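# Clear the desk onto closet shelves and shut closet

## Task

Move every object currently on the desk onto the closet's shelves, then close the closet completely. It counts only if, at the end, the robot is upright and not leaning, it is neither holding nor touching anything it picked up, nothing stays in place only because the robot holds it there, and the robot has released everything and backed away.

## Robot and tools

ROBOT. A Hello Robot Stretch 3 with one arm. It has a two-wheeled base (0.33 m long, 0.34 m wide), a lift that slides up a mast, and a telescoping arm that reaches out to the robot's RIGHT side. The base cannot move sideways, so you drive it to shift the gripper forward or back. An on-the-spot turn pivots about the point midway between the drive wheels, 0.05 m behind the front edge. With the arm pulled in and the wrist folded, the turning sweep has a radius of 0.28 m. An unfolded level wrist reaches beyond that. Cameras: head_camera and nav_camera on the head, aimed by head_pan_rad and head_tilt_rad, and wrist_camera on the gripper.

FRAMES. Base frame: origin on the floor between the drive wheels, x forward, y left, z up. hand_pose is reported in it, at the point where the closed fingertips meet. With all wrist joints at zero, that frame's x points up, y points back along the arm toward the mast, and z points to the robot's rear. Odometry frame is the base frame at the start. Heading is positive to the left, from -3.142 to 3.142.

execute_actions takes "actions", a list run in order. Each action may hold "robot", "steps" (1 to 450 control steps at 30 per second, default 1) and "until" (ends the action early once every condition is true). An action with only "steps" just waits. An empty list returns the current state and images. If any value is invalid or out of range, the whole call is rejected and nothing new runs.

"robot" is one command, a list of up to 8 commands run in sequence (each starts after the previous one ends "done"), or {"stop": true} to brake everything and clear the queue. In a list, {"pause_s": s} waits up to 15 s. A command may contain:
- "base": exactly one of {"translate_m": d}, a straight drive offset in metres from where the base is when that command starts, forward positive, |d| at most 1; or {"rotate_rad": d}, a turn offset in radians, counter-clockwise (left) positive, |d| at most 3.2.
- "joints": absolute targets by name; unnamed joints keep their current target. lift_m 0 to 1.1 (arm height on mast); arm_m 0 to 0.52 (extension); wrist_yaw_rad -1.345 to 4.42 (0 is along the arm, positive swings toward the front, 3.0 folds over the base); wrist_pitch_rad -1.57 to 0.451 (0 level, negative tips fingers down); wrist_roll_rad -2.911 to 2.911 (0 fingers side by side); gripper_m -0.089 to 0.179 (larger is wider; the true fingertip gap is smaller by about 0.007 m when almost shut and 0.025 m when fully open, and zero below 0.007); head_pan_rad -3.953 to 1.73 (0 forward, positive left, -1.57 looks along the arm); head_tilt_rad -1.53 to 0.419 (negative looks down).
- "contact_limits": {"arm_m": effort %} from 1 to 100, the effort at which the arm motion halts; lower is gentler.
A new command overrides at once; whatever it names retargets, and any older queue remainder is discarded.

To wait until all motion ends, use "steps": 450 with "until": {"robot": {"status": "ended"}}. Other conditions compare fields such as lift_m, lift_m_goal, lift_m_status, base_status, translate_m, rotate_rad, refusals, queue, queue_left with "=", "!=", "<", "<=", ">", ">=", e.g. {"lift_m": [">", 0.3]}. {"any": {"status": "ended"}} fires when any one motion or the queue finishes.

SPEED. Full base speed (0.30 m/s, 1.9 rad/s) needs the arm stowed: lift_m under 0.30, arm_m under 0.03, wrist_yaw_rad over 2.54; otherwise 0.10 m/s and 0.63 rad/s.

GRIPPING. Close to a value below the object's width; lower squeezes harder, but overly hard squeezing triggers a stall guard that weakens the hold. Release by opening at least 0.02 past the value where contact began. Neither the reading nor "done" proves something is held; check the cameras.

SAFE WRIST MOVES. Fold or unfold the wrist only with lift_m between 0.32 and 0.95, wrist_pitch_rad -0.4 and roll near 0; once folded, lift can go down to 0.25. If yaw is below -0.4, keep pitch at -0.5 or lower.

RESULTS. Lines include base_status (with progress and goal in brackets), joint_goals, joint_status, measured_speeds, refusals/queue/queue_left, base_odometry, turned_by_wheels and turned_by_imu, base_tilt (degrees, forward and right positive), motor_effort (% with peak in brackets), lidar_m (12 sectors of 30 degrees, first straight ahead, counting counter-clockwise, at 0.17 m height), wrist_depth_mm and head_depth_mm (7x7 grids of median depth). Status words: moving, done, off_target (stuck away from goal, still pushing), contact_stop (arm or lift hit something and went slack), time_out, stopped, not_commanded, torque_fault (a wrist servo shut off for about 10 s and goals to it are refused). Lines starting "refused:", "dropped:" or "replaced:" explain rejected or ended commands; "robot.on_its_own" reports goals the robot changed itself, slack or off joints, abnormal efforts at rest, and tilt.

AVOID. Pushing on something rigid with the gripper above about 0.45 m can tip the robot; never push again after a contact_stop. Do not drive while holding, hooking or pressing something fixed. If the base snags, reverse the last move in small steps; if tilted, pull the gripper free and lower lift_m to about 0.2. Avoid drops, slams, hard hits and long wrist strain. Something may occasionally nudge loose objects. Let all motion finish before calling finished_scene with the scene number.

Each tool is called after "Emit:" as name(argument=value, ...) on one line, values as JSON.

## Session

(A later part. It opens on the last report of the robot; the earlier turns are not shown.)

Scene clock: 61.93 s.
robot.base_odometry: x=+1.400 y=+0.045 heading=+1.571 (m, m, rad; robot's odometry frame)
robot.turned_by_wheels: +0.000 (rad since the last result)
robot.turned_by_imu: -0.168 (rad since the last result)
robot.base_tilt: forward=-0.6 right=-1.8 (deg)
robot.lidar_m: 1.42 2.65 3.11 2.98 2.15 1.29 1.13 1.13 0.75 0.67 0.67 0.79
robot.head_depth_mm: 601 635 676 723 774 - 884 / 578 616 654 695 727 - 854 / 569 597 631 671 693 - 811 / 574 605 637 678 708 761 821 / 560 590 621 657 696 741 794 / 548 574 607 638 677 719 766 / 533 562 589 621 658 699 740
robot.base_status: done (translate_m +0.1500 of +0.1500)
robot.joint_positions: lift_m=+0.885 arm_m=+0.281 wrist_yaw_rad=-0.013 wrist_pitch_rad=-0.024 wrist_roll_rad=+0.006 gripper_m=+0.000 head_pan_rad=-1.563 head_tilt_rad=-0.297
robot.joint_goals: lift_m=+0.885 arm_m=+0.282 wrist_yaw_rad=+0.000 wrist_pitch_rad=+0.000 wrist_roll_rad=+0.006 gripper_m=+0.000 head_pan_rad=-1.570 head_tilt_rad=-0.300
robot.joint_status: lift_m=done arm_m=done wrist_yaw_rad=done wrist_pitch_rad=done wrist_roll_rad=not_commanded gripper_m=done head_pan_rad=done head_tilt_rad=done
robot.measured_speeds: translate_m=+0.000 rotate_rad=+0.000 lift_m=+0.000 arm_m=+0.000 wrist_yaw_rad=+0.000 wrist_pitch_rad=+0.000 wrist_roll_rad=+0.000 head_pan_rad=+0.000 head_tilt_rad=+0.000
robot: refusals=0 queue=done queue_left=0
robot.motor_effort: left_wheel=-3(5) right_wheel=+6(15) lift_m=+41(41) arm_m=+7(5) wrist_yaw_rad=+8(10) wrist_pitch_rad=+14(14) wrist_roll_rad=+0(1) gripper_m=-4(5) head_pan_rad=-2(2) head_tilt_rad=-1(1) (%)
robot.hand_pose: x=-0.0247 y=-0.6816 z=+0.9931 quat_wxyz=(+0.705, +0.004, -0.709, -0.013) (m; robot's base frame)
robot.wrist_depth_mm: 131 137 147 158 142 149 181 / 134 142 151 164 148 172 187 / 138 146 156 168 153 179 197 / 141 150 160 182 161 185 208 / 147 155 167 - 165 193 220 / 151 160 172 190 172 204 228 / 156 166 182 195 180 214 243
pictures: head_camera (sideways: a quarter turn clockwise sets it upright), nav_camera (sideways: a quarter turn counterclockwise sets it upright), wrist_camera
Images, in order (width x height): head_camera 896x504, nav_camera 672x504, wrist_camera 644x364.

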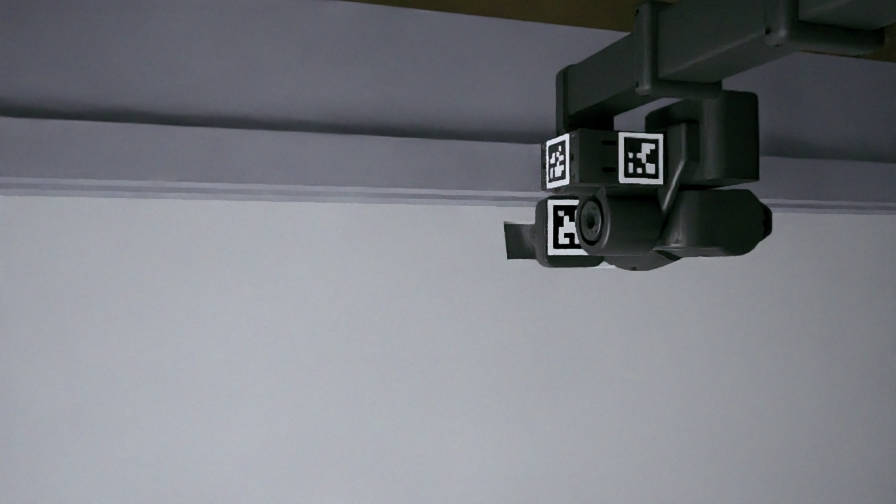

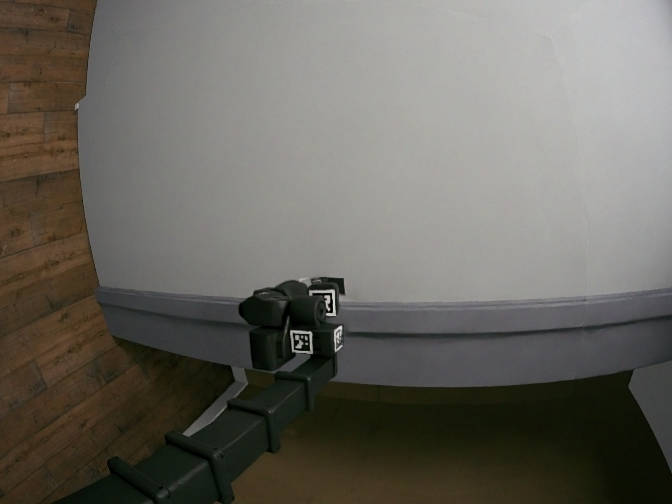

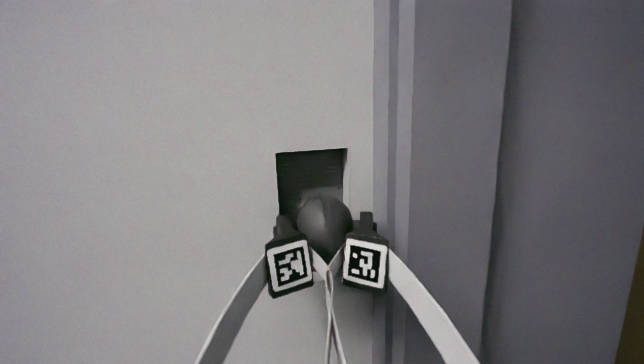

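Emit:
execute_actions(actions=[{"robot":{"joints":{"arm_m":0.272},"base":{"rotate_rad":0.17}},"steps":150,"until":{"robot":{"status":"ended"}}}])

Scene clock: 70.20 s.
robot.base_odometry: x=+1.400 y=+0.045 heading=+1.741 (m, m, rad; robot's odometry frame)
robot.turned_by_wheels: +0.170 (rad since the last result)
robot.turned_by_imu: +0.086 (rad since the last result)
robot.base_tilt: forward=-0.5 right=-1.7 (deg)
robot.lidar_m: 1.61 2.68 3.29 2.98 1.88 1.23 1.12 1.12 0.72 0.68 0.68 0.84
robot.head_depth_mm: 574 606 643 683 727 - 835 / 556 585 615 658 688 - 813 / 874 1022 743 762 930 - 846 / 562 592 625 663 699 748 805 / 555 583 615 653 691 737 790 / 546 573 605 640 678 720 770 / 537 566 593 627 661 709 756
robot.base_status: done (rotate_rad +0.1702 of +0.1700)
robot.joint_positions: lift_m=+0.885 arm_m=+0.272 wrist_yaw_rad=+0.013 wrist_pitch_rad=-0.025 wrist_roll_rad=+0.006 gripper_m=+0.000 head_pan_rad=-1.564 head_tilt_rad=-0.298
robot.joint_goals: lift_m=+0.885 arm_m=+0.272 wrist_yaw_rad=+0.000 wrist_pitch_rad=+0.000 wrist_roll_rad=+0.006 gripper_m=+0.000 head_pan_rad=-1.570 head_tilt_rad=-0.300
robot.joint_status: lift_m=done arm_m=done wrist_yaw_rad=done wrist_pitch_rad=done wrist_roll_rad=not_commanded gripper_m=done head_pan_rad=done head_tilt_rad=done
robot.measured_speeds: translate_m=+0.000 rotate_rad=+0.000 lift_m=+0.000 arm_m=+0.000 wrist_yaw_rad=+0.000 wrist_pitch_rad=+0.000 wrist_roll_rad=+0.000 head_pan_rad=+0.000 head_tilt_rad=+0.000
robot: refusals=0 queue=done queue_left=0
robot.motor_effort: left_wheel=+2(34) right_wheel=-6(52) lift_m=+41(41) arm_m=+3(9) wrist_yaw_rad=-8(64) wrist_pitch_rad=+15(17) wrist_roll_rad=+0(0) gripper_m=-3(11) head_pan_rad=-2(3) head_tilt_rad=-1(1) (%)
robot.hand_pose: x=-0.0182 y=-0.6722 z=+0.9928 quat_wxyz=(+0.705, +0.014, -0.709, -0.005) (m; robot's base frame)
robot.wrist_depth_mm: 136 140 147 152 232 149 141 / 140 145 151 158 239 153 147 / 145 149 156 163 245 155 152 / 149 155 162 178 251 157 160 / 155 160 168 - 256 163 182 / 160 166 173 185 238 171 194 / 166 173 184 191 306 176 203
pictures: head_camera (sideways: a quarter turn clockwise sets it upright), nav_camera (sideways: a quarter turn counterclockwise sets it upright), wrist_camera
Images, in order (width x height): head_camera 896x504, nav_camera 672x504, wrist_camera 644x364.

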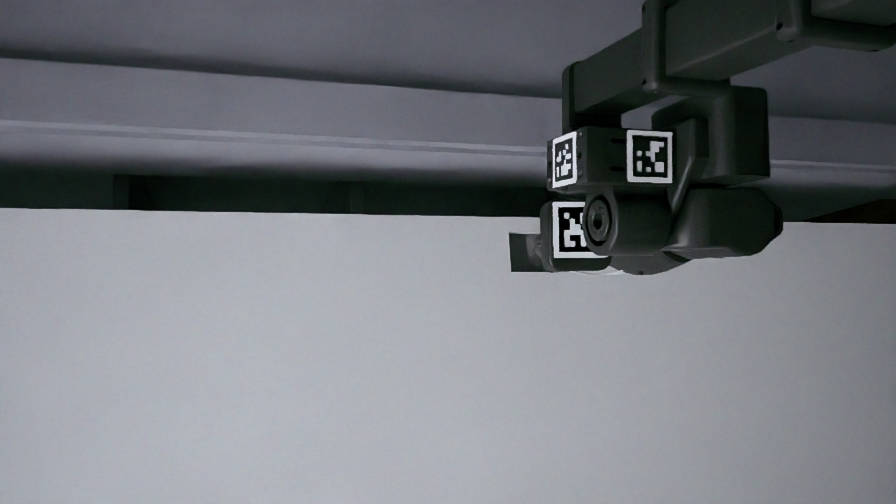

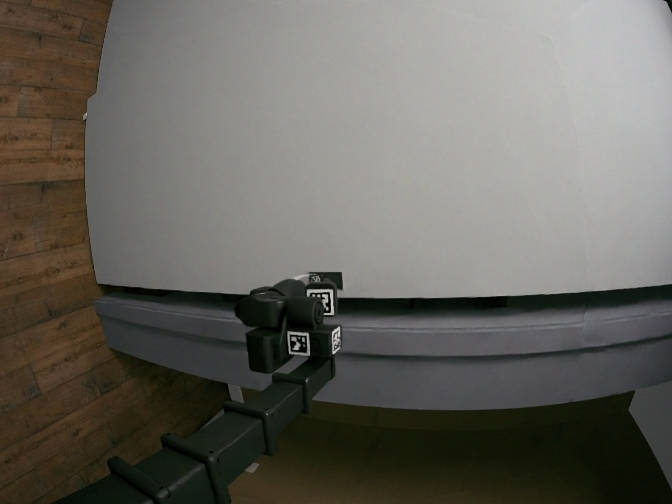

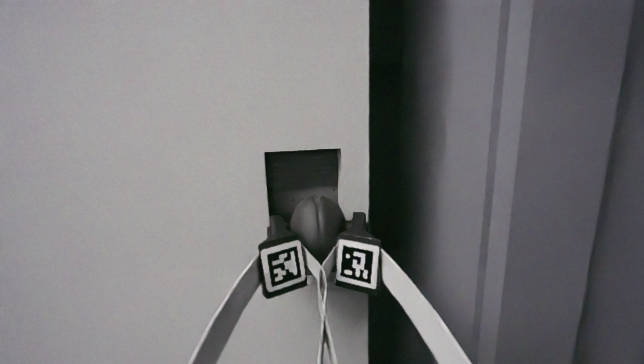

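Emit:
execute_actions(actions=[{"robot":[{"base":{"rotate_rad":0.09}},{"base":{"translate_m":0.2}}],"steps":200,"until":{"robot":{"status":"ended"}}}])

Scene clock: 76.83 s.
robot.base_odometry: x=+1.349 y=+0.238 heading=+1.830 (m, m, rad; robot's odometry frame)
robot.turned_by_wheels: +0.089 (rad since the last result)
robot.turned_by_imu: -0.138 (rad since the last result)
robot.base_tilt: forward=-0.6 right=-1.8 (deg)
robot.lidar_m: 1.28 2.49 2.83 2.99 2.66 1.51 1.28 1.28 0.72 0.64 0.64 0.73
robot.head_depth_mm: 583 613 650 694 750 - 872 / 655 678 698 721 740 - 840 / 571 609 641 684 705 - 931 / 553 582 615 650 682 728 794 / 537 563 594 629 666 708 760 / 522 547 576 607 644 686 731 / 507 530 558 590 620 658 702
robot.base_status: done (translate_m +0.2000 of +0.2000)
robot.joint_positions: lift_m=+0.885 arm_m=+0.271 wrist_yaw_rad=-0.108 wrist_pitch_rad=-0.027 wrist_roll_rad=+0.006 gripper_m=+0.000 head_pan_rad=-1.564 head_tilt_rad=-0.298
robot.joint_goals: lift_m=+0.885 arm_m=+0.272 wrist_yaw_rad=-0.066 wrist_pitch_rad=+0.000 wrist_roll_rad=+0.006 gripper_m=+0.000 head_pan_rad=-1.570 head_tilt_rad=-0.300
robot.joint_status: lift_m=done arm_m=done wrist_yaw_rad=done wrist_pitch_rad=done wrist_roll_rad=not_commanded gripper_m=done head_pan_rad=done head_tilt_rad=done
robot.measured_speeds: translate_m=+0.000 rotate_rad=+0.000 lift_m=+0.000 arm_m=+0.000 wrist_yaw_rad=+0.000 wrist_pitch_rad=+0.000 wrist_roll_rad=+0.000 head_pan_rad=+0.000 head_tilt_rad=+0.000
robot: refusals=0 queue=done queue_left=0
robot.on_its_own: wrist_yaw_rad is held at -0.066, not at your +0.000, by its stall guard, which is still easing; right_wheel is at rest, and its effort (+19) is outside its rest range (-18 to +18)
robot.motor_effort: left_wheel=-10(25) right_wheel=+19(44) lift_m=+41(41) arm_m=+7(7) wrist_yaw_rad=+26(47) wrist_pitch_rad=+16(17) wrist_roll_rad=+0(0) gripper_m=-7(10) head_pan_rad=-1(1) head_tilt_rad=-1(1) (%)
robot.hand_pose: x=-0.0490 y=-0.6701 z=+0.9923 quat_wxyz=(+0.704, -0.029, -0.708, -0.048) (m; robot's base frame)
robot.wrist_depth_mm: 117 125 138 155 258 188 193 / 120 128 143 160 267 195 226 / 123 132 146 166 272 198 239 / 126 135 152 181 284 208 255 / 129 139 157 - 278 212 273 / 133 143 160 190 276 223 290 / 136 149 168 192 331 234 312
pictures: head_camera (sideways: a quarter turn clockwise sets it upright), nav_camera (sideways: a quarter turn counterclockwise sets it upright), wrist_camera
Images, in order (width x height): head_camera 896x504, nav_camera 672x504, wrist_camera 644x364.

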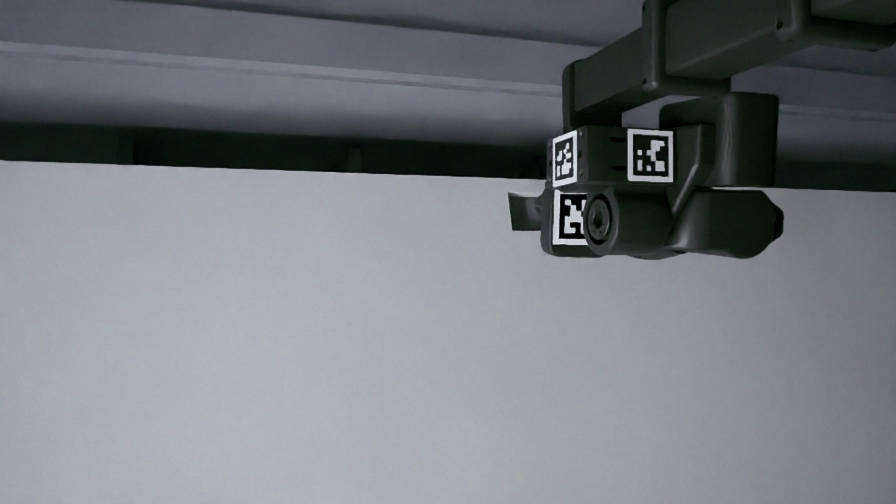

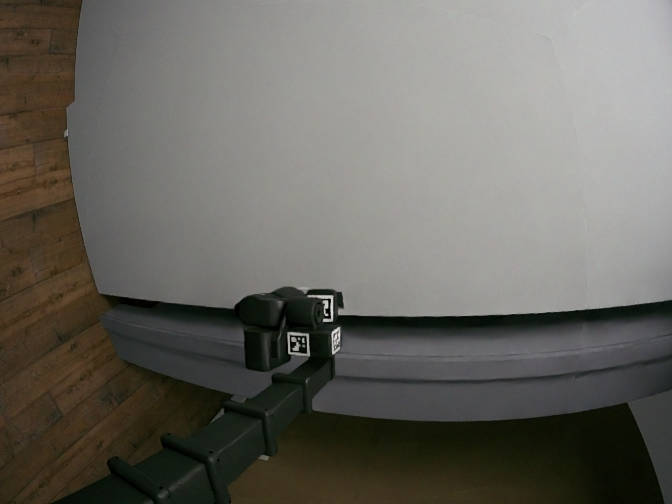

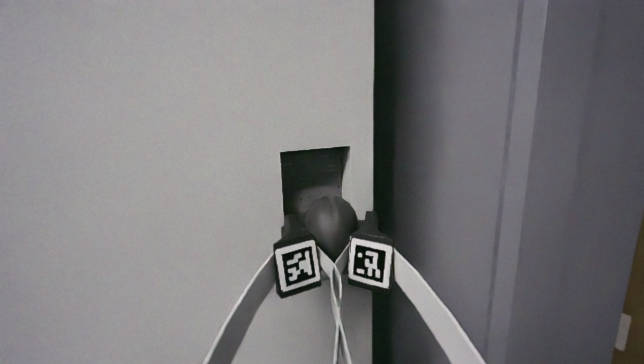

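Emit:
execute_actions(actions=[{"robot":{"base":{"rotate_rad":0.35},"joints":{"wrist_yaw_rad":0.0}},"steps":200,"until":{"robot":{"status":"ended"}}}])

Scene clock: 84.00 s.
robot.base_odometry: x=+1.349 y=+0.238 heading=+2.180 (m, m, rad; robot's odometry frame)
robot.turned_by_wheels: +0.350 (rad since the last result)
robot.turned_by_imu: +0.042 (rad since the last result)
robot.base_tilt: forward=-0.6 right=-1.8 (deg)
robot.lidar_m: 1.32 2.54 2.95 2.98 2.41 1.41 1.23 1.23 0.71 0.65 0.65 0.76
robot.head_depth_mm: 576 612 651 695 747 - 861 / 621 640 662 687 709 - 829 / 904 947 977 1081 1083 - 942 / 559 587 620 660 693 743 797 / 545 573 604 640 677 718 773 / 532 557 588 621 656 695 744 / 519 543 572 603 639 677 718
robot.base_status: off_target (rotate_rad +0.3492 of +0.3500)
robot.joint_positions: lift_m=+0.885 arm_m=+0.271 wrist_yaw_rad=-0.032 wrist_pitch_rad=-0.027 wrist_roll_rad=+0.006 gripper_m=+0.000 head_pan_rad=-1.564 head_tilt_rad=-0.298
robot.joint_goals: lift_m=+0.885 arm_m=+0.272 wrist_yaw_rad=+0.000 wrist_pitch_rad=+0.000 wrist_roll_rad=+0.006 gripper_m=+0.000 head_pan_rad=-1.570 head_tilt_rad=-0.300
robot.joint_status: lift_m=done arm_m=done wrist_yaw_rad=off_target wrist_pitch_rad=done wrist_roll_rad=not_commanded gripper_m=done head_pan_rad=done head_tilt_rad=done
robot.measured_speeds: translate_m=+0.000 rotate_rad=+0.000 lift_m=+0.000 arm_m=+0.000 wrist_yaw_rad=+0.000 wrist_pitch_rad=+0.000 wrist_roll_rad=+0.000 head_pan_rad=+0.000 head_tilt_rad=+0.000
robot: refusals=0 queue=dropped queue_left=0
robot.on_its_own: right_wheel is at rest, and its effort (+23) is outside its rest range (-18 to +18); wrist_yaw_rad is at rest, and its effort (+20) is outside its rest range (-12 to +12)
robot.motor_effort: left_wheel=-12(22) right_wheel=+23(30) lift_m=+41(41) arm_m=+7(7) wrist_yaw_rad=+20(43) wrist_pitch_rad=+16(16) wrist_roll_rad=+0(0) gripper_m=-7(10) head_pan_rad=-2(0) head_tilt_rad=-2(0) (%)
robot.hand_pose: x=-0.0296 y=-0.6715 z=+0.9923 quat_wxyz=(+0.705, -0.002, -0.709, -0.021) (m; robot's base frame)
robot.wrist_depth_mm: 124 130 139 153 256 189 164 / 127 134 144 158 262 191 171 / 130 138 150 163 271 196 178 / 134 141 155 178 280 200 188 / 138 147 160 - 287 202 199 / 143 152 164 185 278 206 233 / 147 157 174 188 322 210 249
pictures: head_camera (sideways: a quarter turn clockwise sets it upright), nav_camera (sideways: a quarter turn counterclockwise sets it upright), wrist_camera
Images, in order (width x height): head_camera 896x504, nav_camera 672x504, wrist_camera 644x364.

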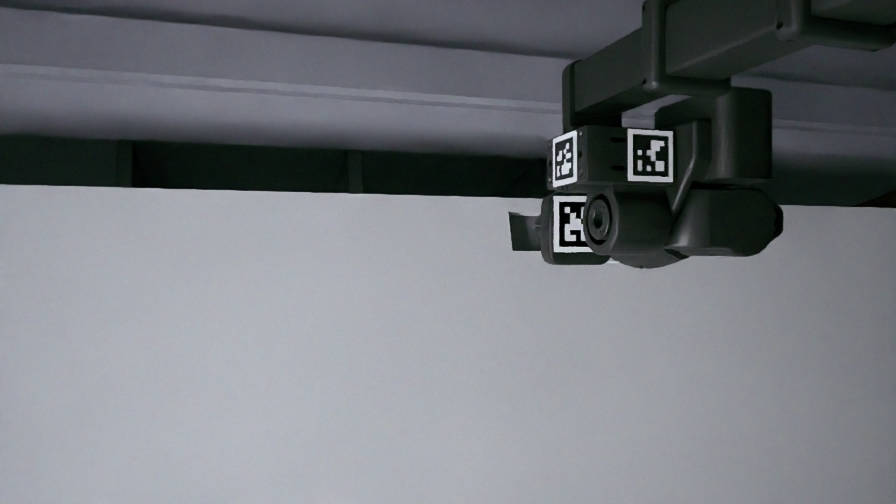

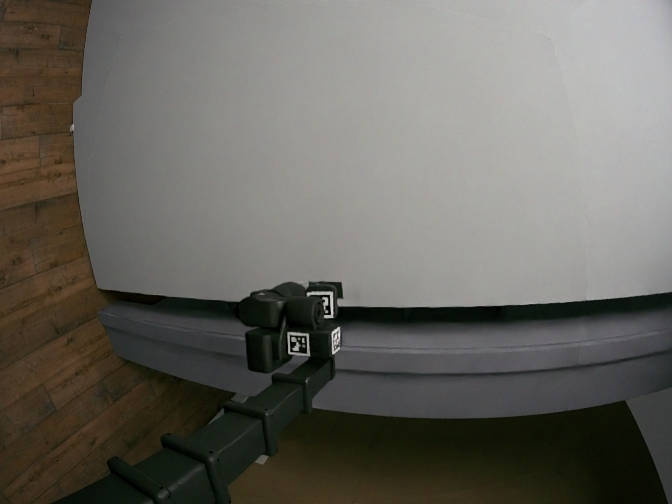

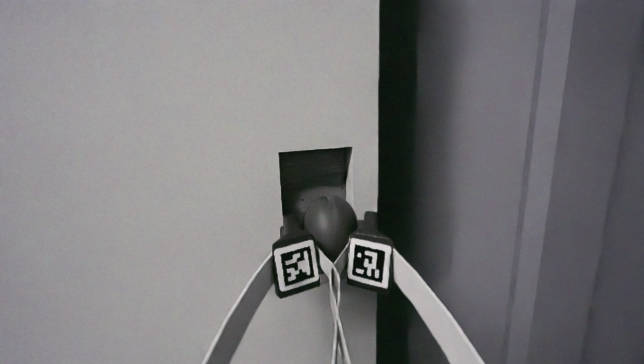

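Emit:
execute_actions(actions=[{"robot":[{"base":{"rotate_rad":-0.02},"joints":{"arm_m":0.0}},{"joints":{"lift_m":0.5,"wrist_yaw_rad":1.57}},{"base":{"rotate_rad":0.19}},{"base":{"translate_m":0.25}},{"base":{"rotate_rad":-1.571},"joints":{"head_pan_rad":-0.6,"head_tilt_rad":-0.9}}],"steps":450,"until":{"robot":{"status":"ended"}}}])

Scene clock: 119.00 s.
robot.base_odometry: x=+1.173 y=+0.416 heading=+0.799 (m, m, rad; robot's odometry frame)
robot.turned_by_wheels: -1.381 (rad since the last result)
robot.turned_by_imu: -1.379 (rad since the last result)
robot.base_tilt: forward=-0.4 right=-2.0 (deg)
robot.lidar_m: 0.63 0.65 0.90 2.29 2.34 3.07 2.99 2.23 1.57 1.48 0.93 0.67
robot.head_depth_mm: 1554 1758 1843 1621 1403 1246 1135 / 843 1743 1861 1625 1413 1243 1141 / 757 892 1089 1374 1403 1244 1162 / 782 892 1057 1304 1415 1254 1127 / 675 766 898 1083 1337 1248 1116 / 624 707 815 964 1188 1250 1109 / 580 655 749 870 1045 1211 1122
robot.base_status: moving (rotate_rad -1.5513 of -1.5710)
robot.joint_positions: lift_m=+0.500 arm_m=+0.000 wrist_yaw_rad=+1.568 wrist_pitch_rad=-0.020 wrist_roll_rad=+0.006 gripper_m=+0.000 head_pan_rad=-0.607 head_tilt_rad=-0.888
robot.joint_goals: lift_m=+0.500 arm_m=+0.000 wrist_yaw_rad=+1.570 wrist_pitch_rad=+0.000 wrist_roll_rad=+0.006 gripper_m=+0.000 head_pan_rad=-0.600 head_tilt_rad=-0.900
robot.joint_status: lift_m=done arm_m=done wrist_yaw_rad=done wrist_pitch_rad=done wrist_roll_rad=not_commanded gripper_m=done head_pan_rad=done head_tilt_rad=done
robot.measured_speeds: translate_m=+0.000 rotate_rad=-0.208 lift_m=+0.000 arm_m=+0.000 wrist_yaw_rad=+0.000 wrist_pitch_rad=+0.000 wrist_roll_rad=+0.000 head_pan_rad=+0.000 head_tilt_rad=+0.000
robot: refusals=0 queue=running queue_left=0
robot.motor_effort: left_wheel=+3(12) right_wheel=-6(24) lift_m=+17(41) arm_m=-2(8) wrist_yaw_rad=+0(20) wrist_pitch_rad=+12(16) wrist_roll_rad=-1(1) gripper_m=-3(7) head_pan_rad=+2(31) head_tilt_rad=-5(26) (%)
robot.hand_pose: x=+0.2343 y=-0.1461 z=+0.6099 quat_wxyz=(+0.505, +0.506, -0.497, +0.493) (m; robot's base frame)
robot.wrist_depth_mm: 489 495 509 522 530 539 529 / 503 516 524 533 548 567 552 / 530 523 545 546 559 584 589 / 566 551 568 587 585 595 606 / 587 570 588 - 617 634 628 / 621 595 595 635 645 659 654 / 640 611 623 639 662 689 806
pictures: head_camera (sideways: a quarter turn clockwise sets it upright), nav_camera (sideways: a quarter turn counterclockwise sets it upright), wrist_camera
Images, in order (width x height): head_camera 896x504, nav_camera 672x504, wrist_camera 644x364.

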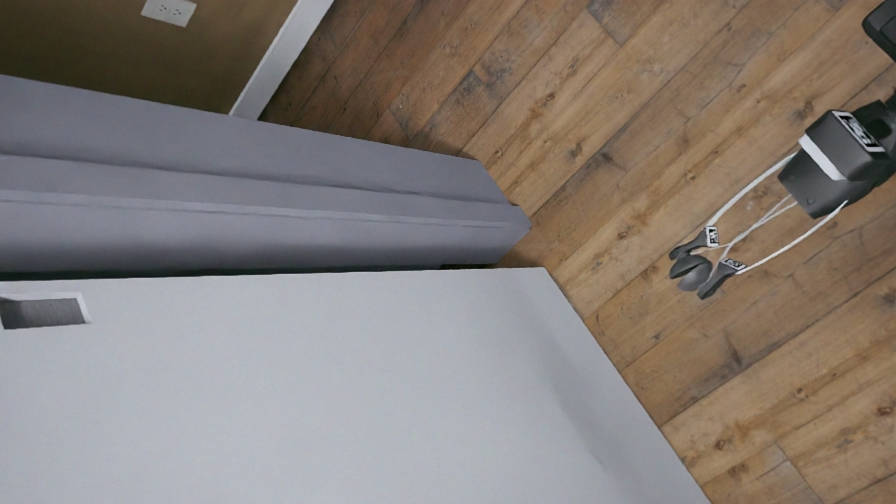

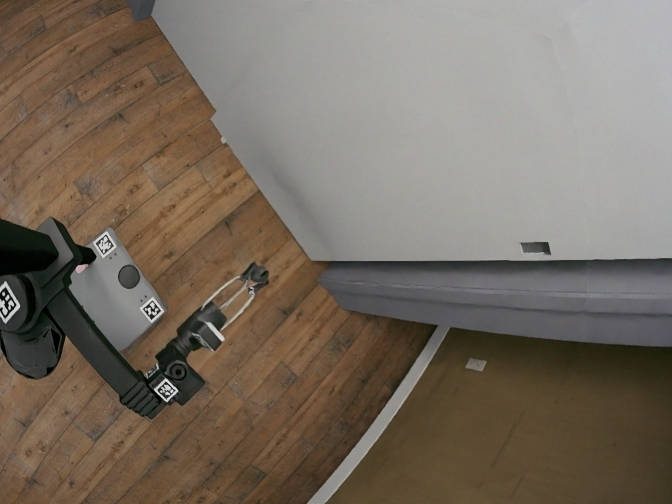

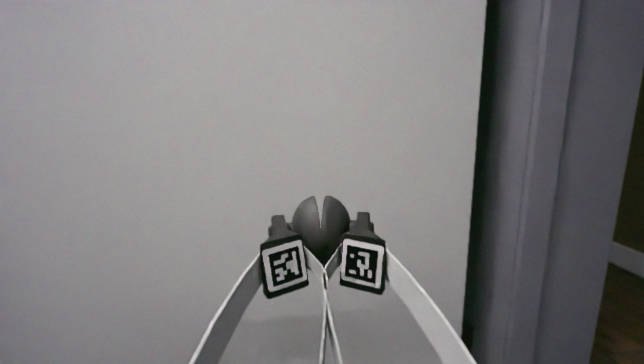

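Emit:
execute_actions(actions=[{"robot":[{"joints":{"lift_m":0.885,"arm_m":0.22,"head_tilt_rad":-0.5}},{"base":{"translate_m":0.25}}],"steps":450,"until":{"robot":{"status":"ended"}}}])

Scene clock: 136.13 s.
robot.base_odometry: x=+1.351 y=+0.592 heading=+0.779 (m, m, rad; robot's odometry frame)
robot.turned_by_wheels: -0.020 (rad since the last result)
robot.turned_by_imu: -0.017 (rad since the last result)
robot.base_tilt: forward=-0.6 right=-1.7 (deg)
robot.lidar_m: 0.38 0.39 0.56 1.05 2.35 3.05 3.67 2.26 1.55 1.46 0.59 0.40
robot.head_depth_mm: 525 562 606 686 804 1032 1275 / 466 576 636 703 772 871 1017 / 422 463 512 572 648 751 911 / 389 423 463 513 575 651 752 / 361 391 425 466 514 576 655 / 336 362 391 425 467 517 578 / 315 337 363 392 427 467 518
robot.base_status: done (translate_m +0.2500 of +0.2500)
robot.joint_positions: lift_m=+0.885 arm_m=+0.220 wrist_yaw_rad=+1.568 wrist_pitch_rad=-0.020 wrist_roll_rad=+0.006 gripper_m=+0.000 head_pan_rad=-0.607 head_tilt_rad=-0.507
robot.joint_goals: lift_m=+0.885 arm_m=+0.220 wrist_yaw_rad=+1.570 wrist_pitch_rad=+0.000 wrist_roll_rad=+0.006 gripper_m=+0.000 head_pan_rad=-0.600 head_tilt_rad=-0.500
robot.joint_status: lift_m=done arm_m=done wrist_yaw_rad=done wrist_pitch_rad=done wrist_roll_rad=not_commanded gripper_m=done head_pan_rad=done head_tilt_rad=done
robot.measured_speeds: translate_m=+0.000 rotate_rad=+0.000 lift_m=+0.000 arm_m=+0.000 wrist_yaw_rad=+0.000 wrist_pitch_rad=+0.000 wrist_roll_rad=+0.000 head_pan_rad=+0.000 head_tilt_rad=+0.000
robot: refusals=0 queue=done queue_left=0
robot.motor_effort: left_wheel=+3(8) right_wheel=-5(7) lift_m=+43(46) arm_m=+4(4) wrist_yaw_rad=+1(1) wrist_pitch_rad=+12(12) wrist_roll_rad=-1(0) gripper_m=-3(2) head_pan_rad=+1(2) head_tilt_rad=+2(19) (%)
robot.hand_pose: x=+0.2343 y=-0.3654 z=+0.9939 quat_wxyz=(+0.505, +0.506, -0.497, +0.493) (m; robot's base frame)
robot.wrist_depth_mm: 286 293 301 310 400 298 314 / 291 304 309 320 409 310 327 / 305 314 321 330 416 318 343 / 317 325 330 344 424 331 352 / 328 338 342 - 429 346 370 / 336 345 352 369 400 361 391 / 351 360 367 381 509 388 408
pictures: head_camera (sideways: a quarter turn clockwise sets it upright), nav_camera (sideways: a quarter turn counterclockwise sets it upright), wrist_camera
Images, in order (width x height): head_camera 896x504, nav_camera 672x504, wrist_camera 644x364.

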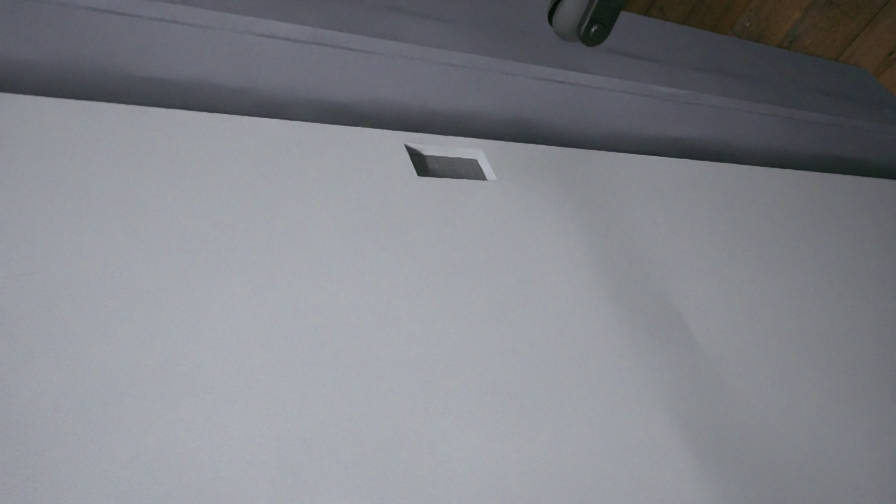

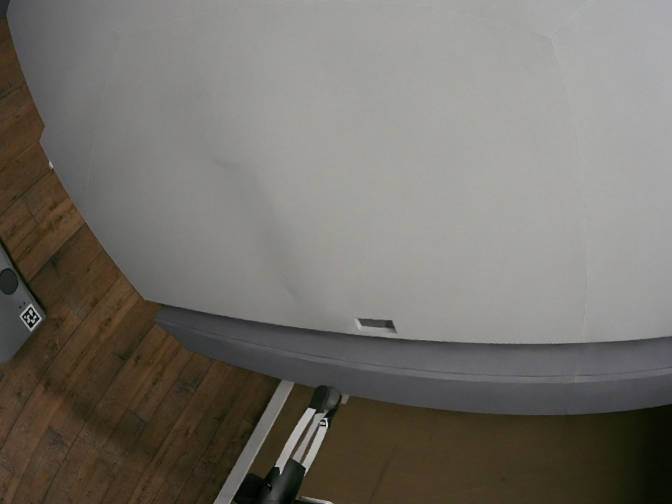

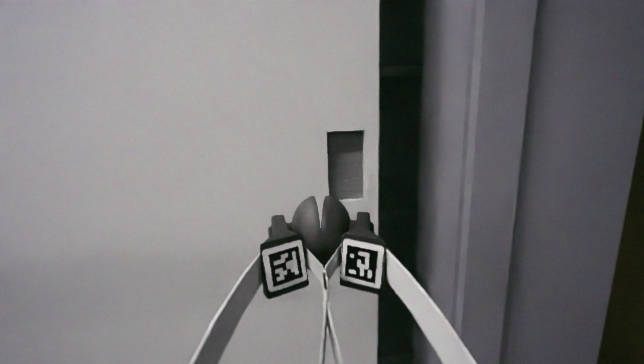

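Emit:
execute_actions(actions=[{"robot":[{"joints":{"lift_m":0.3,"arm_m":0.31}},{"base":{"translate_m":0.09}}],"steps":450,"until":{"robot":{"status":"ended"}}}])

Scene clock: 147.80 s.
robot.base_odometry: x=+1.415 y=+0.655 heading=+0.779 (m, m, rad; robot's odometry frame)
robot.turned_by_wheels: +0.000 (rad since the last result)
robot.turned_by_imu: +0.002 (rad since the last result)
robot.base_tilt: forward=-0.5 right=-1.7 (deg)
robot.lidar_m: 0.29 0.30 0.38 0.98 2.36 3.04 3.77 2.26 1.55 1.45 0.45 0.31
robot.head_depth_mm: 374 419 482 614 681 759 921 / 340 376 421 477 555 653 864 / 312 341 376 422 478 552 654 / 289 312 343 379 422 480 556 / - 290 312 343 379 424 481 / - - 290 314 343 380 425 / - - - 291 314 345 381
robot.base_status: done (translate_m +0.0900 of +0.0900)
robot.joint_positions: lift_m=+0.300 arm_m=+0.310 wrist_yaw_rad=+1.568 wrist_pitch_rad=-0.020 wrist_roll_rad=+0.006 gripper_m=+0.000 head_pan_rad=-0.607 head_tilt_rad=-0.507
robot.joint_goals: lift_m=+0.300 arm_m=+0.310 wrist_yaw_rad=+1.570 wrist_pitch_rad=+0.000 wrist_roll_rad=+0.006 gripper_m=+0.000 head_pan_rad=-0.600 head_tilt_rad=-0.500
robot.joint_status: lift_m=done arm_m=done wrist_yaw_rad=done wrist_pitch_rad=done wrist_roll_rad=not_commanded gripper_m=done head_pan_rad=done head_tilt_rad=done
robot.measured_speeds: translate_m=+0.000 rotate_rad=+0.000 lift_m=+0.000 arm_m=+0.000 wrist_yaw_rad=+0.000 wrist_pitch_rad=+0.000 wrist_roll_rad=+0.000 head_pan_rad=+0.000 head_tilt_rad=+0.000
robot: refusals=0 queue=done queue_left=0
robot.motor_effort: left_wheel=+3(8) right_wheel=-5(6) lift_m=+17(39) arm_m=+3(2) wrist_yaw_rad=+1(1) wrist_pitch_rad=+12(12) wrist_roll_rad=+0(0) gripper_m=-2(3) head_pan_rad=+2(3) head_tilt_rad=+3(3) (%)
robot.hand_pose: x=+0.2343 y=-0.4554 z=+0.4099 quat_wxyz=(+0.505, +0.506, -0.497, +0.493) (m; robot's base frame)
robot.wrist_depth_mm: 216 221 226 868 216 227 232 / 221 229 234 938 222 237 243 / 229 234 241 769 228 244 252 / 237 241 249 976 240 255 266 / 244 254 258 - 244 267 273 / 257 261 265 794 257 277 285 / 265 272 278 630 278 289 303
pictures: head_camera (sideways: a quarter turn clockwise sets it upright), nav_camera (sideways: a quarter turn counterclockwise sets it upright), wrist_camera
Images, in order (width x height): head_camera 896x504, nav_camera 672x504, wrist_camera 644x364.

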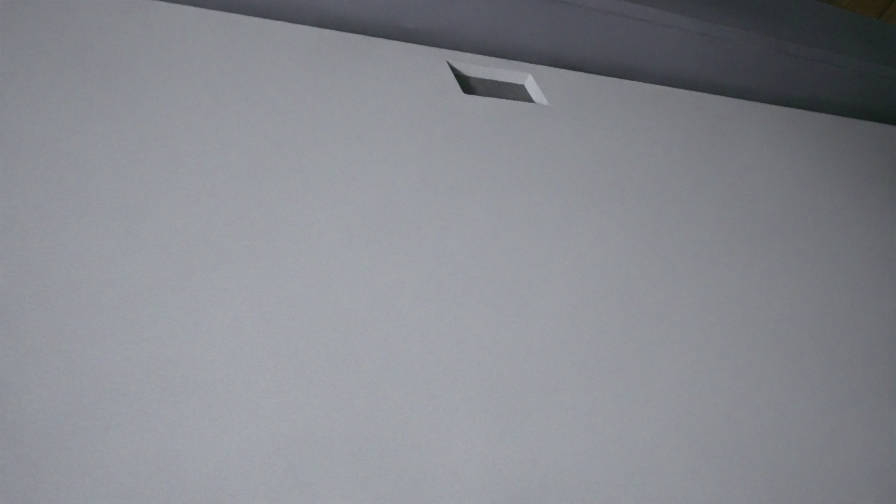

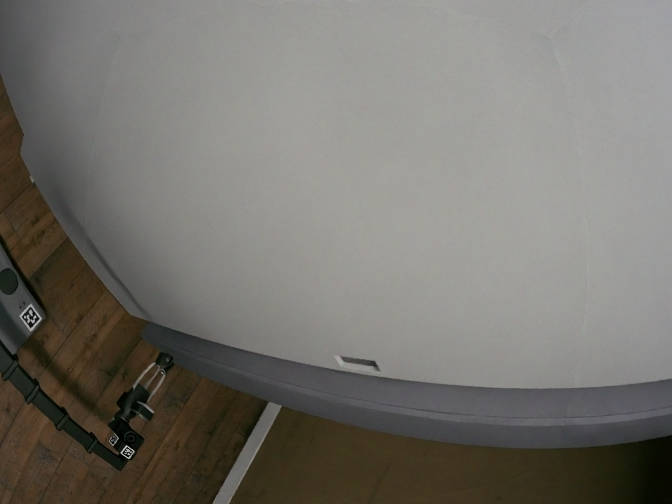

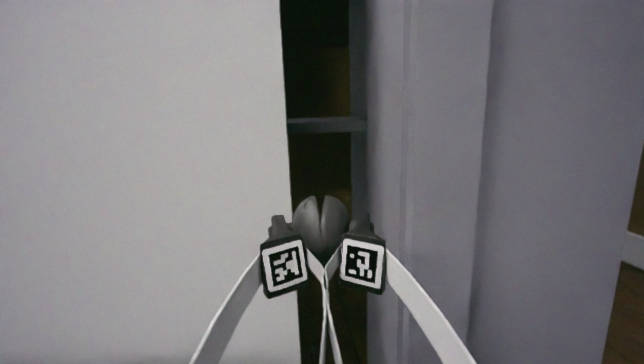

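Emit:
execute_actions(actions=[{"robot":[{"base":{"translate_m":0.085}},{"joints":{"arm_m":0.0},"contact_limits":{"arm_m":25}}],"steps":450,"until":{"robot":{"status":"ended"}}}])

Scene clock: 155.70 s.
robot.base_odometry: x=+1.475 y=+0.715 heading=+0.779 (m, m, rad; robot's odometry frame)
robot.turned_by_wheels: -0.001 (rad since the last result)
robot.turned_by_imu: -0.050 (rad since the last result)
robot.base_tilt: forward=-0.6 right=-1.7 (deg)
robot.lidar_m: 0.22 0.22 0.27 0.57 2.35 2.94 3.41 2.38 1.57 1.45 0.57 0.24
robot.head_depth_mm: 584 618 577 606 652 710 792 / 632 676 731 789 861 933 898 / 686 735 803 873 974 1072 1221 / - - - 294 313 366 420 / - - - - 288 310 356 / - - - - - 288 308 / - - - - - - 286
robot.base_status: done (translate_m +0.0849 of +0.0850)
robot.joint_positions: lift_m=+0.300 arm_m=+0.001 wrist_yaw_rad=+1.421 wrist_pitch_rad=-0.022 wrist_roll_rad=+0.006 gripper_m=+0.000 head_pan_rad=-0.607 head_tilt_rad=-0.505
robot.joint_goals: lift_m=+0.300 arm_m=+0.000 wrist_yaw_rad=+1.479 wrist_pitch_rad=+0.000 wrist_roll_rad=+0.006 gripper_m=+0.000 head_pan_rad=-0.600 head_tilt_rad=-0.500
robot.joint_status: lift_m=done arm_m=done wrist_yaw_rad=done wrist_pitch_rad=done wrist_roll_rad=not_commanded gripper_m=done head_pan_rad=done head_tilt_rad=done
robot.measured_speeds: translate_m=+0.000 rotate_rad=+0.000 lift_m=+0.000 arm_m=+0.000 wrist_yaw_rad=+0.000 wrist_pitch_rad=+0.000 wrist_roll_rad=+0.000 head_pan_rad=+0.000 head_tilt_rad=+0.000
robot: refusals=0 queue=done queue_left=0
robot.on_its_own: wrist_yaw_rad is held at +1.479, not at your +1.570, by its stall guard, which is still easing; right_wheel is at rest, and its effort (+26) is outside its rest range (-18 to +18)
robot.motor_effort: left_wheel=-6(28) right_wheel=+26(68) lift_m=+17(17) arm_m=-5(7) wrist_yaw_rad=+36(57) wrist_pitch_rad=+12(13) wrist_roll_rad=+0(0) gripper_m=-9(13) head_pan_rad=+3(3) head_tilt_rad=+2(2) (%)
robot.contact_limits: arm_m 25 (drawing in: default 15, maximum 25; extending or still: default 22, maximum 35)
robot.hand_pose: x=+0.2314 y=-0.1838 z=+0.4096 quat_wxyz=(+0.540, +0.468, -0.532, +0.454) (m; robot's base frame)
robot.wrist_depth_mm: 128 134 144 827 751 512 311 / 131 138 149 873 778 522 314 / 134 142 153 491 699 539 319 / 138 146 159 926 809 533 324 / 142 151 163 - 788 552 330 / 146 155 168 793 766 563 336 / 150 162 174 198 662 569 335
pictures: head_camera (sideways: a quarter turn clockwise sets it upright), nav_camera (sideways: a quarter turn counterclockwise sets it upright), wrist_camera
Images, in order (width x height): head_camera 896x504, nav_camera 672x504, wrist_camera 644x364.

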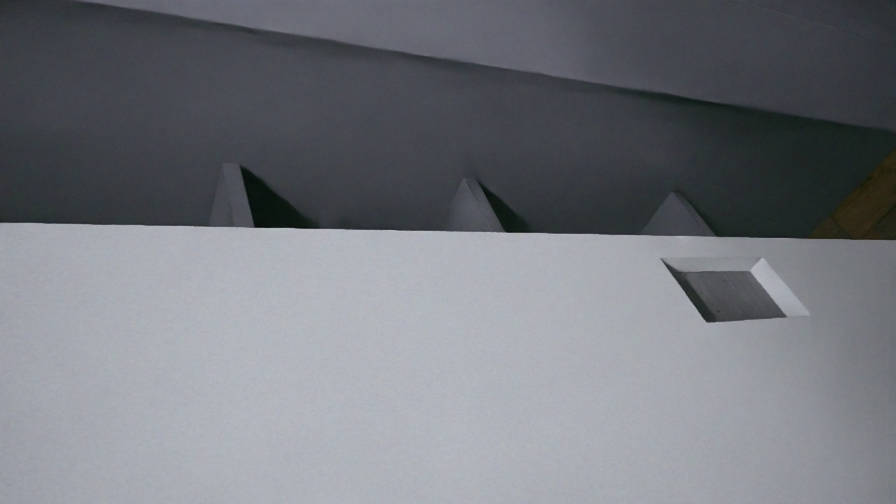

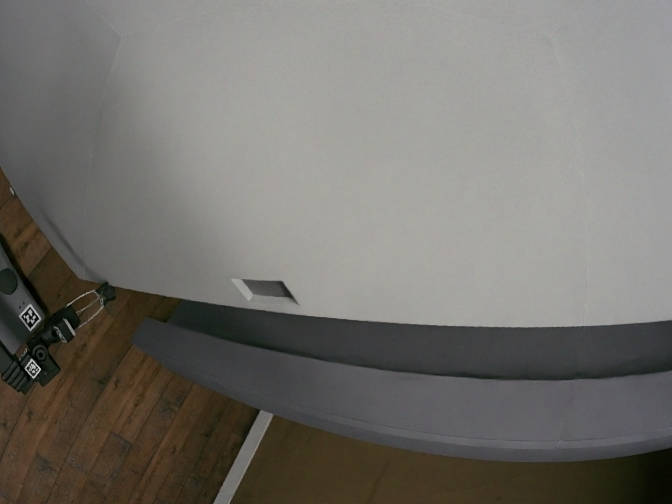

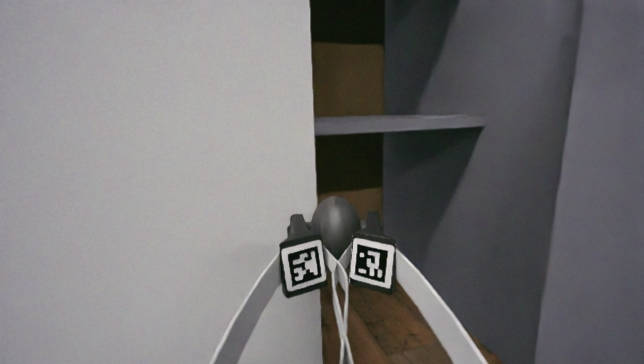

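Emit:
execute_actions(actions=[{"robot":[{"base":{"translate_m":-0.3}},{"base":{"rotate_rad":1.64},"joints":{"wrist_yaw_rad":1.57}},{"base":{"translate_m":0.36}},{"base":{"rotate_rad":-1.571}},{"joints":{"arm_m":0.3},"base":{"translate_m":0.12}}],"steps":450,"until":{"robot":{"status":"ended"}}},{"steps":300,"until":{"robot":{"status":"ended"}}}])

Scene clock: 177.83 s.
robot.base_odometry: x=+1.071 y=+0.832 heading=+0.848 (m, m, rad; robot's odometry frame)
robot.turned_by_wheels: +0.070 (rad since the last result)
robot.turned_by_imu: +0.074 (rad since the last result)
robot.base_tilt: forward=-0.5 right=-1.7 (deg)
robot.lidar_m: 0.37 0.38 0.56 1.93 1.98 2.59 3.26 2.75 1.95 1.84 0.56 0.39
robot.head_depth_mm: 476 533 601 698 1278 1384 1309 / 436 482 535 606 699 823 1019 / 400 438 484 540 612 704 832 / 370 403 441 488 545 617 712 / 344 372 405 443 490 550 627 / 322 346 374 406 446 496 555 / 301 323 348 376 410 448 497
robot.base_status: done (translate_m +0.1200 of +0.1200)
robot.joint_positions: lift_m=+0.300 arm_m=+0.300 wrist_yaw_rad=+1.568 wrist_pitch_rad=-0.021 wrist_roll_rad=+0.006 gripper_m=+0.000 head_pan_rad=-0.607 head_tilt_rad=-0.505
robot.joint_goals: lift_m=+0.300 arm_m=+0.300 wrist_yaw_rad=+1.570 wrist_pitch_rad=+0.000 wrist_roll_rad=+0.006 gripper_m=+0.000 head_pan_rad=-0.600 head_tilt_rad=-0.500
robot.joint_status: lift_m=done arm_m=done wrist_yaw_rad=done wrist_pitch_rad=done wrist_roll_rad=not_commanded gripper_m=done head_pan_rad=done head_tilt_rad=done
robot.measured_speeds: translate_m=+0.000 rotate_rad=+0.000 lift_m=+0.000 arm_m=+0.000 wrist_yaw_rad=+0.000 wrist_pitch_rad=+0.000 wrist_roll_rad=+0.000 head_pan_rad=+0.000 head_tilt_rad=+0.000
robot: refusals=0 queue=done queue_left=0
robot.motor_effort: left_wheel=+4(10) right_wheel=-5(32) lift_m=+17(17) arm_m=+3(5) wrist_yaw_rad=+0(36) wrist_pitch_rad=+12(13) wrist_roll_rad=+0(0) gripper_m=-3(8) head_pan_rad=+3(3) head_tilt_rad=+2(2) (%)
robot.hand_pose: x=+0.2343 y=-0.4454 z=+0.4097 quat_wxyz=(+0.505, +0.506, -0.496, +0.493) (m; robot's base frame)
robot.wrist_depth_mm: 276 282 290 294 299 846 596 / 285 294 299 304 312 832 578 / 295 303 308 316 323 813 600 / 305 310 319 327 332 894 610 / 315 329 333 - 349 843 586 / 327 338 345 356 360 816 591 / 343 351 364 370 380 635 504
pictures: head_camera (sideways: a quarter turn clockwise sets it upright), nav_camera (sideways: a quarter turn counterclockwise sets it upright), wrist_camera
Images, in order (width x height): head_camera 896x504, nav_camera 672x504, wrist_camera 644x364.

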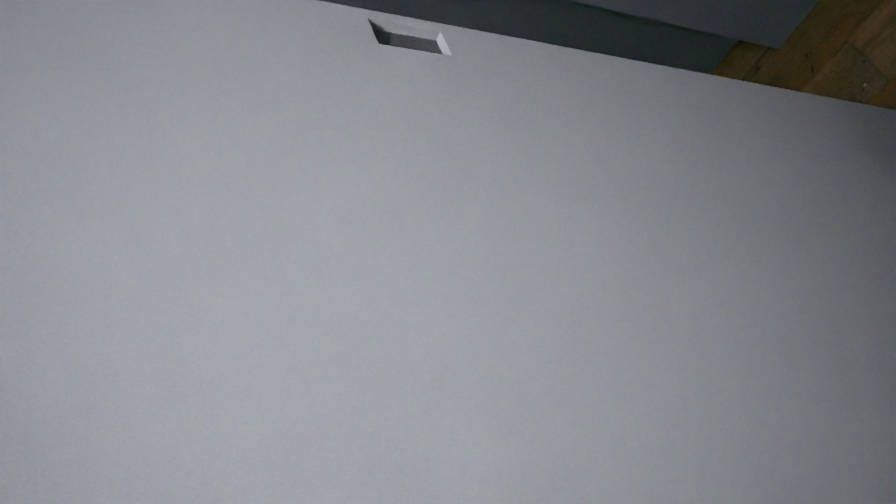

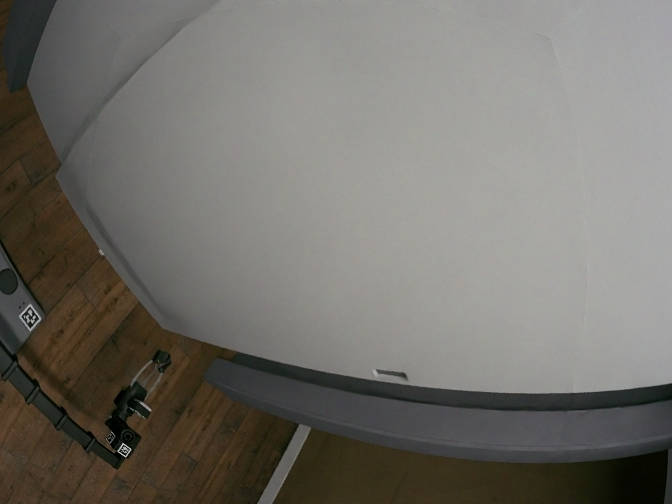

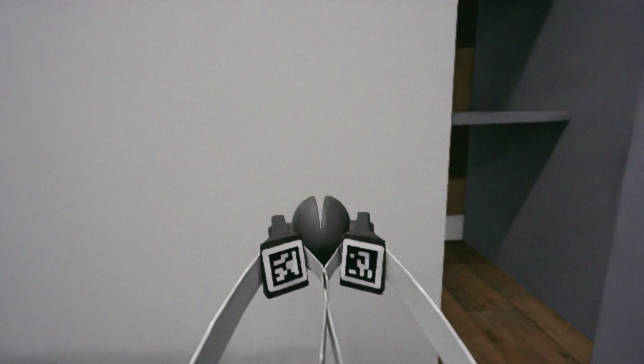

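Emit:
execute_actions(actions=[{"robot":[{"joints":{"arm_m":0.49}},{"base":{"translate_m":0.17}},{"joints":{"arm_m":0.0},"contact_limits":{"arm_m":25}},{"base":{"translate_m":-0.3}},{"joints":{"wrist_yaw_rad":1.57,"head_pan_rad":-0.3,"head_tilt_rad":-0.5}}],"steps":450,"until":{"robot":{"status":"ended"}}},{"steps":300,"until":{"robot":{"status":"ended"}}}])

Scene clock: 195.47 s.
robot.base_odometry: x=+0.985 y=+0.734 heading=+0.848 (m, m, rad; robot's odometry frame)
robot.turned_by_wheels: +0.000 (rad since the last result)
robot.turned_by_imu: -0.050 (rad since the last result)
robot.base_tilt: forward=-0.6 right=-1.7 (deg)
robot.lidar_m: 0.51 0.51 0.65 1.91 1.93 2.45 3.55 2.98 2.01 1.86 1.07 0.55
robot.head_depth_mm: 1283 1321 1370 1500 1564 1557 1310 / 1227 1274 1378 1539 1415 1588 1309 / 469 514 1215 1072 1279 1521 1321 / 441 480 525 583 647 733 849 / 422 458 499 548 610 682 779 / 406 438 476 520 576 642 725 / 390 421 455 496 544 604 679
robot.base_status: done (translate_m -0.3000 of -0.3000)
robot.joint_positions: lift_m=+0.300 arm_m=+0.000 wrist_yaw_rad=+1.567 wrist_pitch_rad=-0.021 wrist_roll_rad=+0.006 gripper_m=+0.000 head_pan_rad=-0.307 head_tilt_rad=-0.503
robot.joint_goals: lift_m=+0.300 arm_m=+0.000 wrist_yaw_rad=+1.570 wrist_pitch_rad=+0.000 wrist_roll_rad=+0.006 gripper_m=+0.000 head_pan_rad=-0.300 head_tilt_rad=-0.500
robot.joint_status: lift_m=done arm_m=done wrist_yaw_rad=done wrist_pitch_rad=done wrist_roll_rad=not_commanded gripper_m=done head_pan_rad=done head_tilt_rad=done
robot.measured_speeds: translate_m=+0.000 rotate_rad=+0.000 lift_m=+0.000 arm_m=+0.000 wrist_yaw_rad=+0.000 wrist_pitch_rad=+0.000 wrist_roll_rad=+0.000 head_pan_rad=+0.000 head_tilt_rad=+0.000
robot: refusals=0 queue=done queue_left=0
robot.motor_effort: left_wheel=+2(40) right_wheel=-2(80) lift_m=+18(18) arm_m=-2(11) wrist_yaw_rad=+1(69) wrist_pitch_rad=+13(23) wrist_roll_rad=+0(0) gripper_m=-4(17) head_pan_rad=+2(16) head_tilt_rad=+0(1) (%)
robot.contact_limits: arm_m 25 (drawing in: default 15, maximum 25; extending or still: default 22, maximum 35)
robot.hand_pose: x=+0.2343 y=-0.1462 z=+0.4096 quat_wxyz=(+0.505, +0.506, -0.497, +0.492) (m; robot's base frame)
robot.wrist_depth_mm: 376 385 400 416 - - 831 / 376 396 413 427 - - 885 / 396 413 425 435 - - 855 / 408 422 446 452 - - 895 / 424 428 450 - - - 902 / 433 445 465 502 828 824 804 / 458 469 495 512 630 650 633
pictures: head_camera (sideways: a quarter turn clockwise sets it upright), nav_camera (sideways: a quarter turn counterclockwise sets it upright), wrist_camera
Images, in order (width x height): head_camera 896x504, nav_camera 672x504, wrist_camera 644x364.

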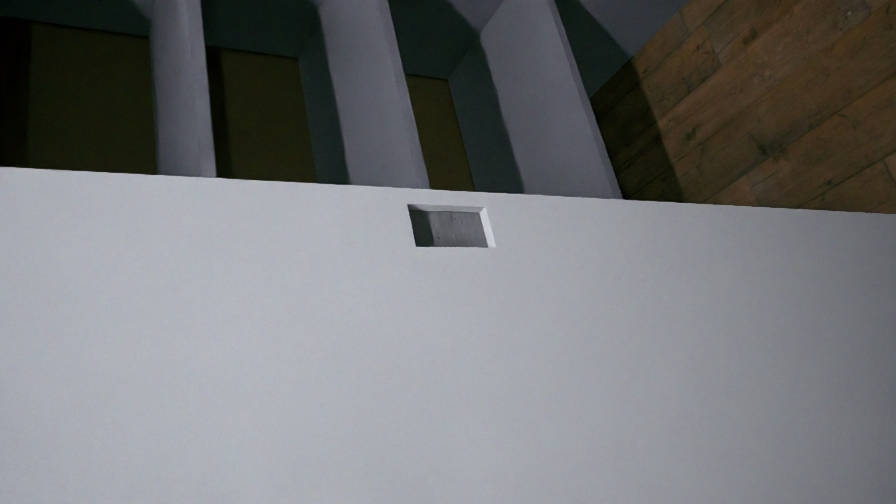

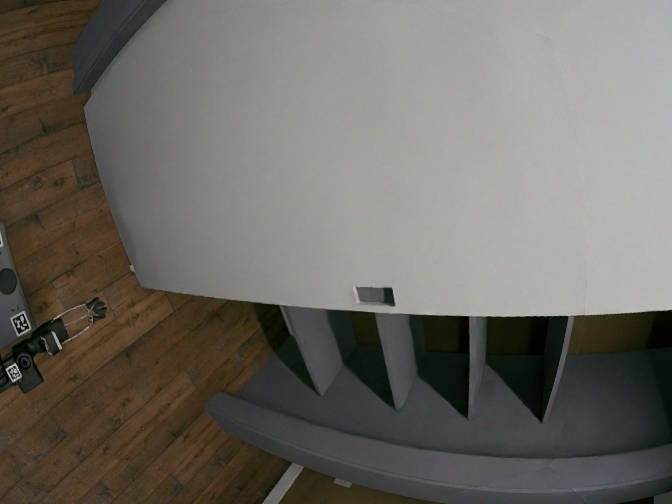

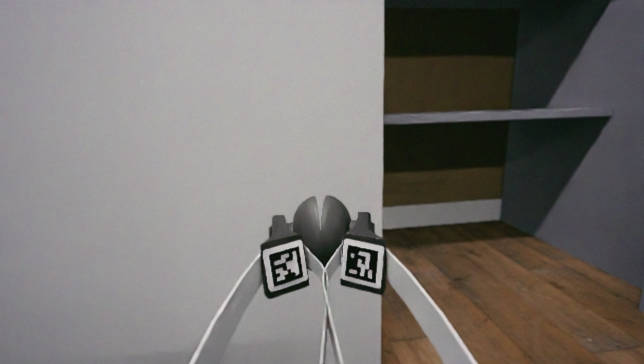

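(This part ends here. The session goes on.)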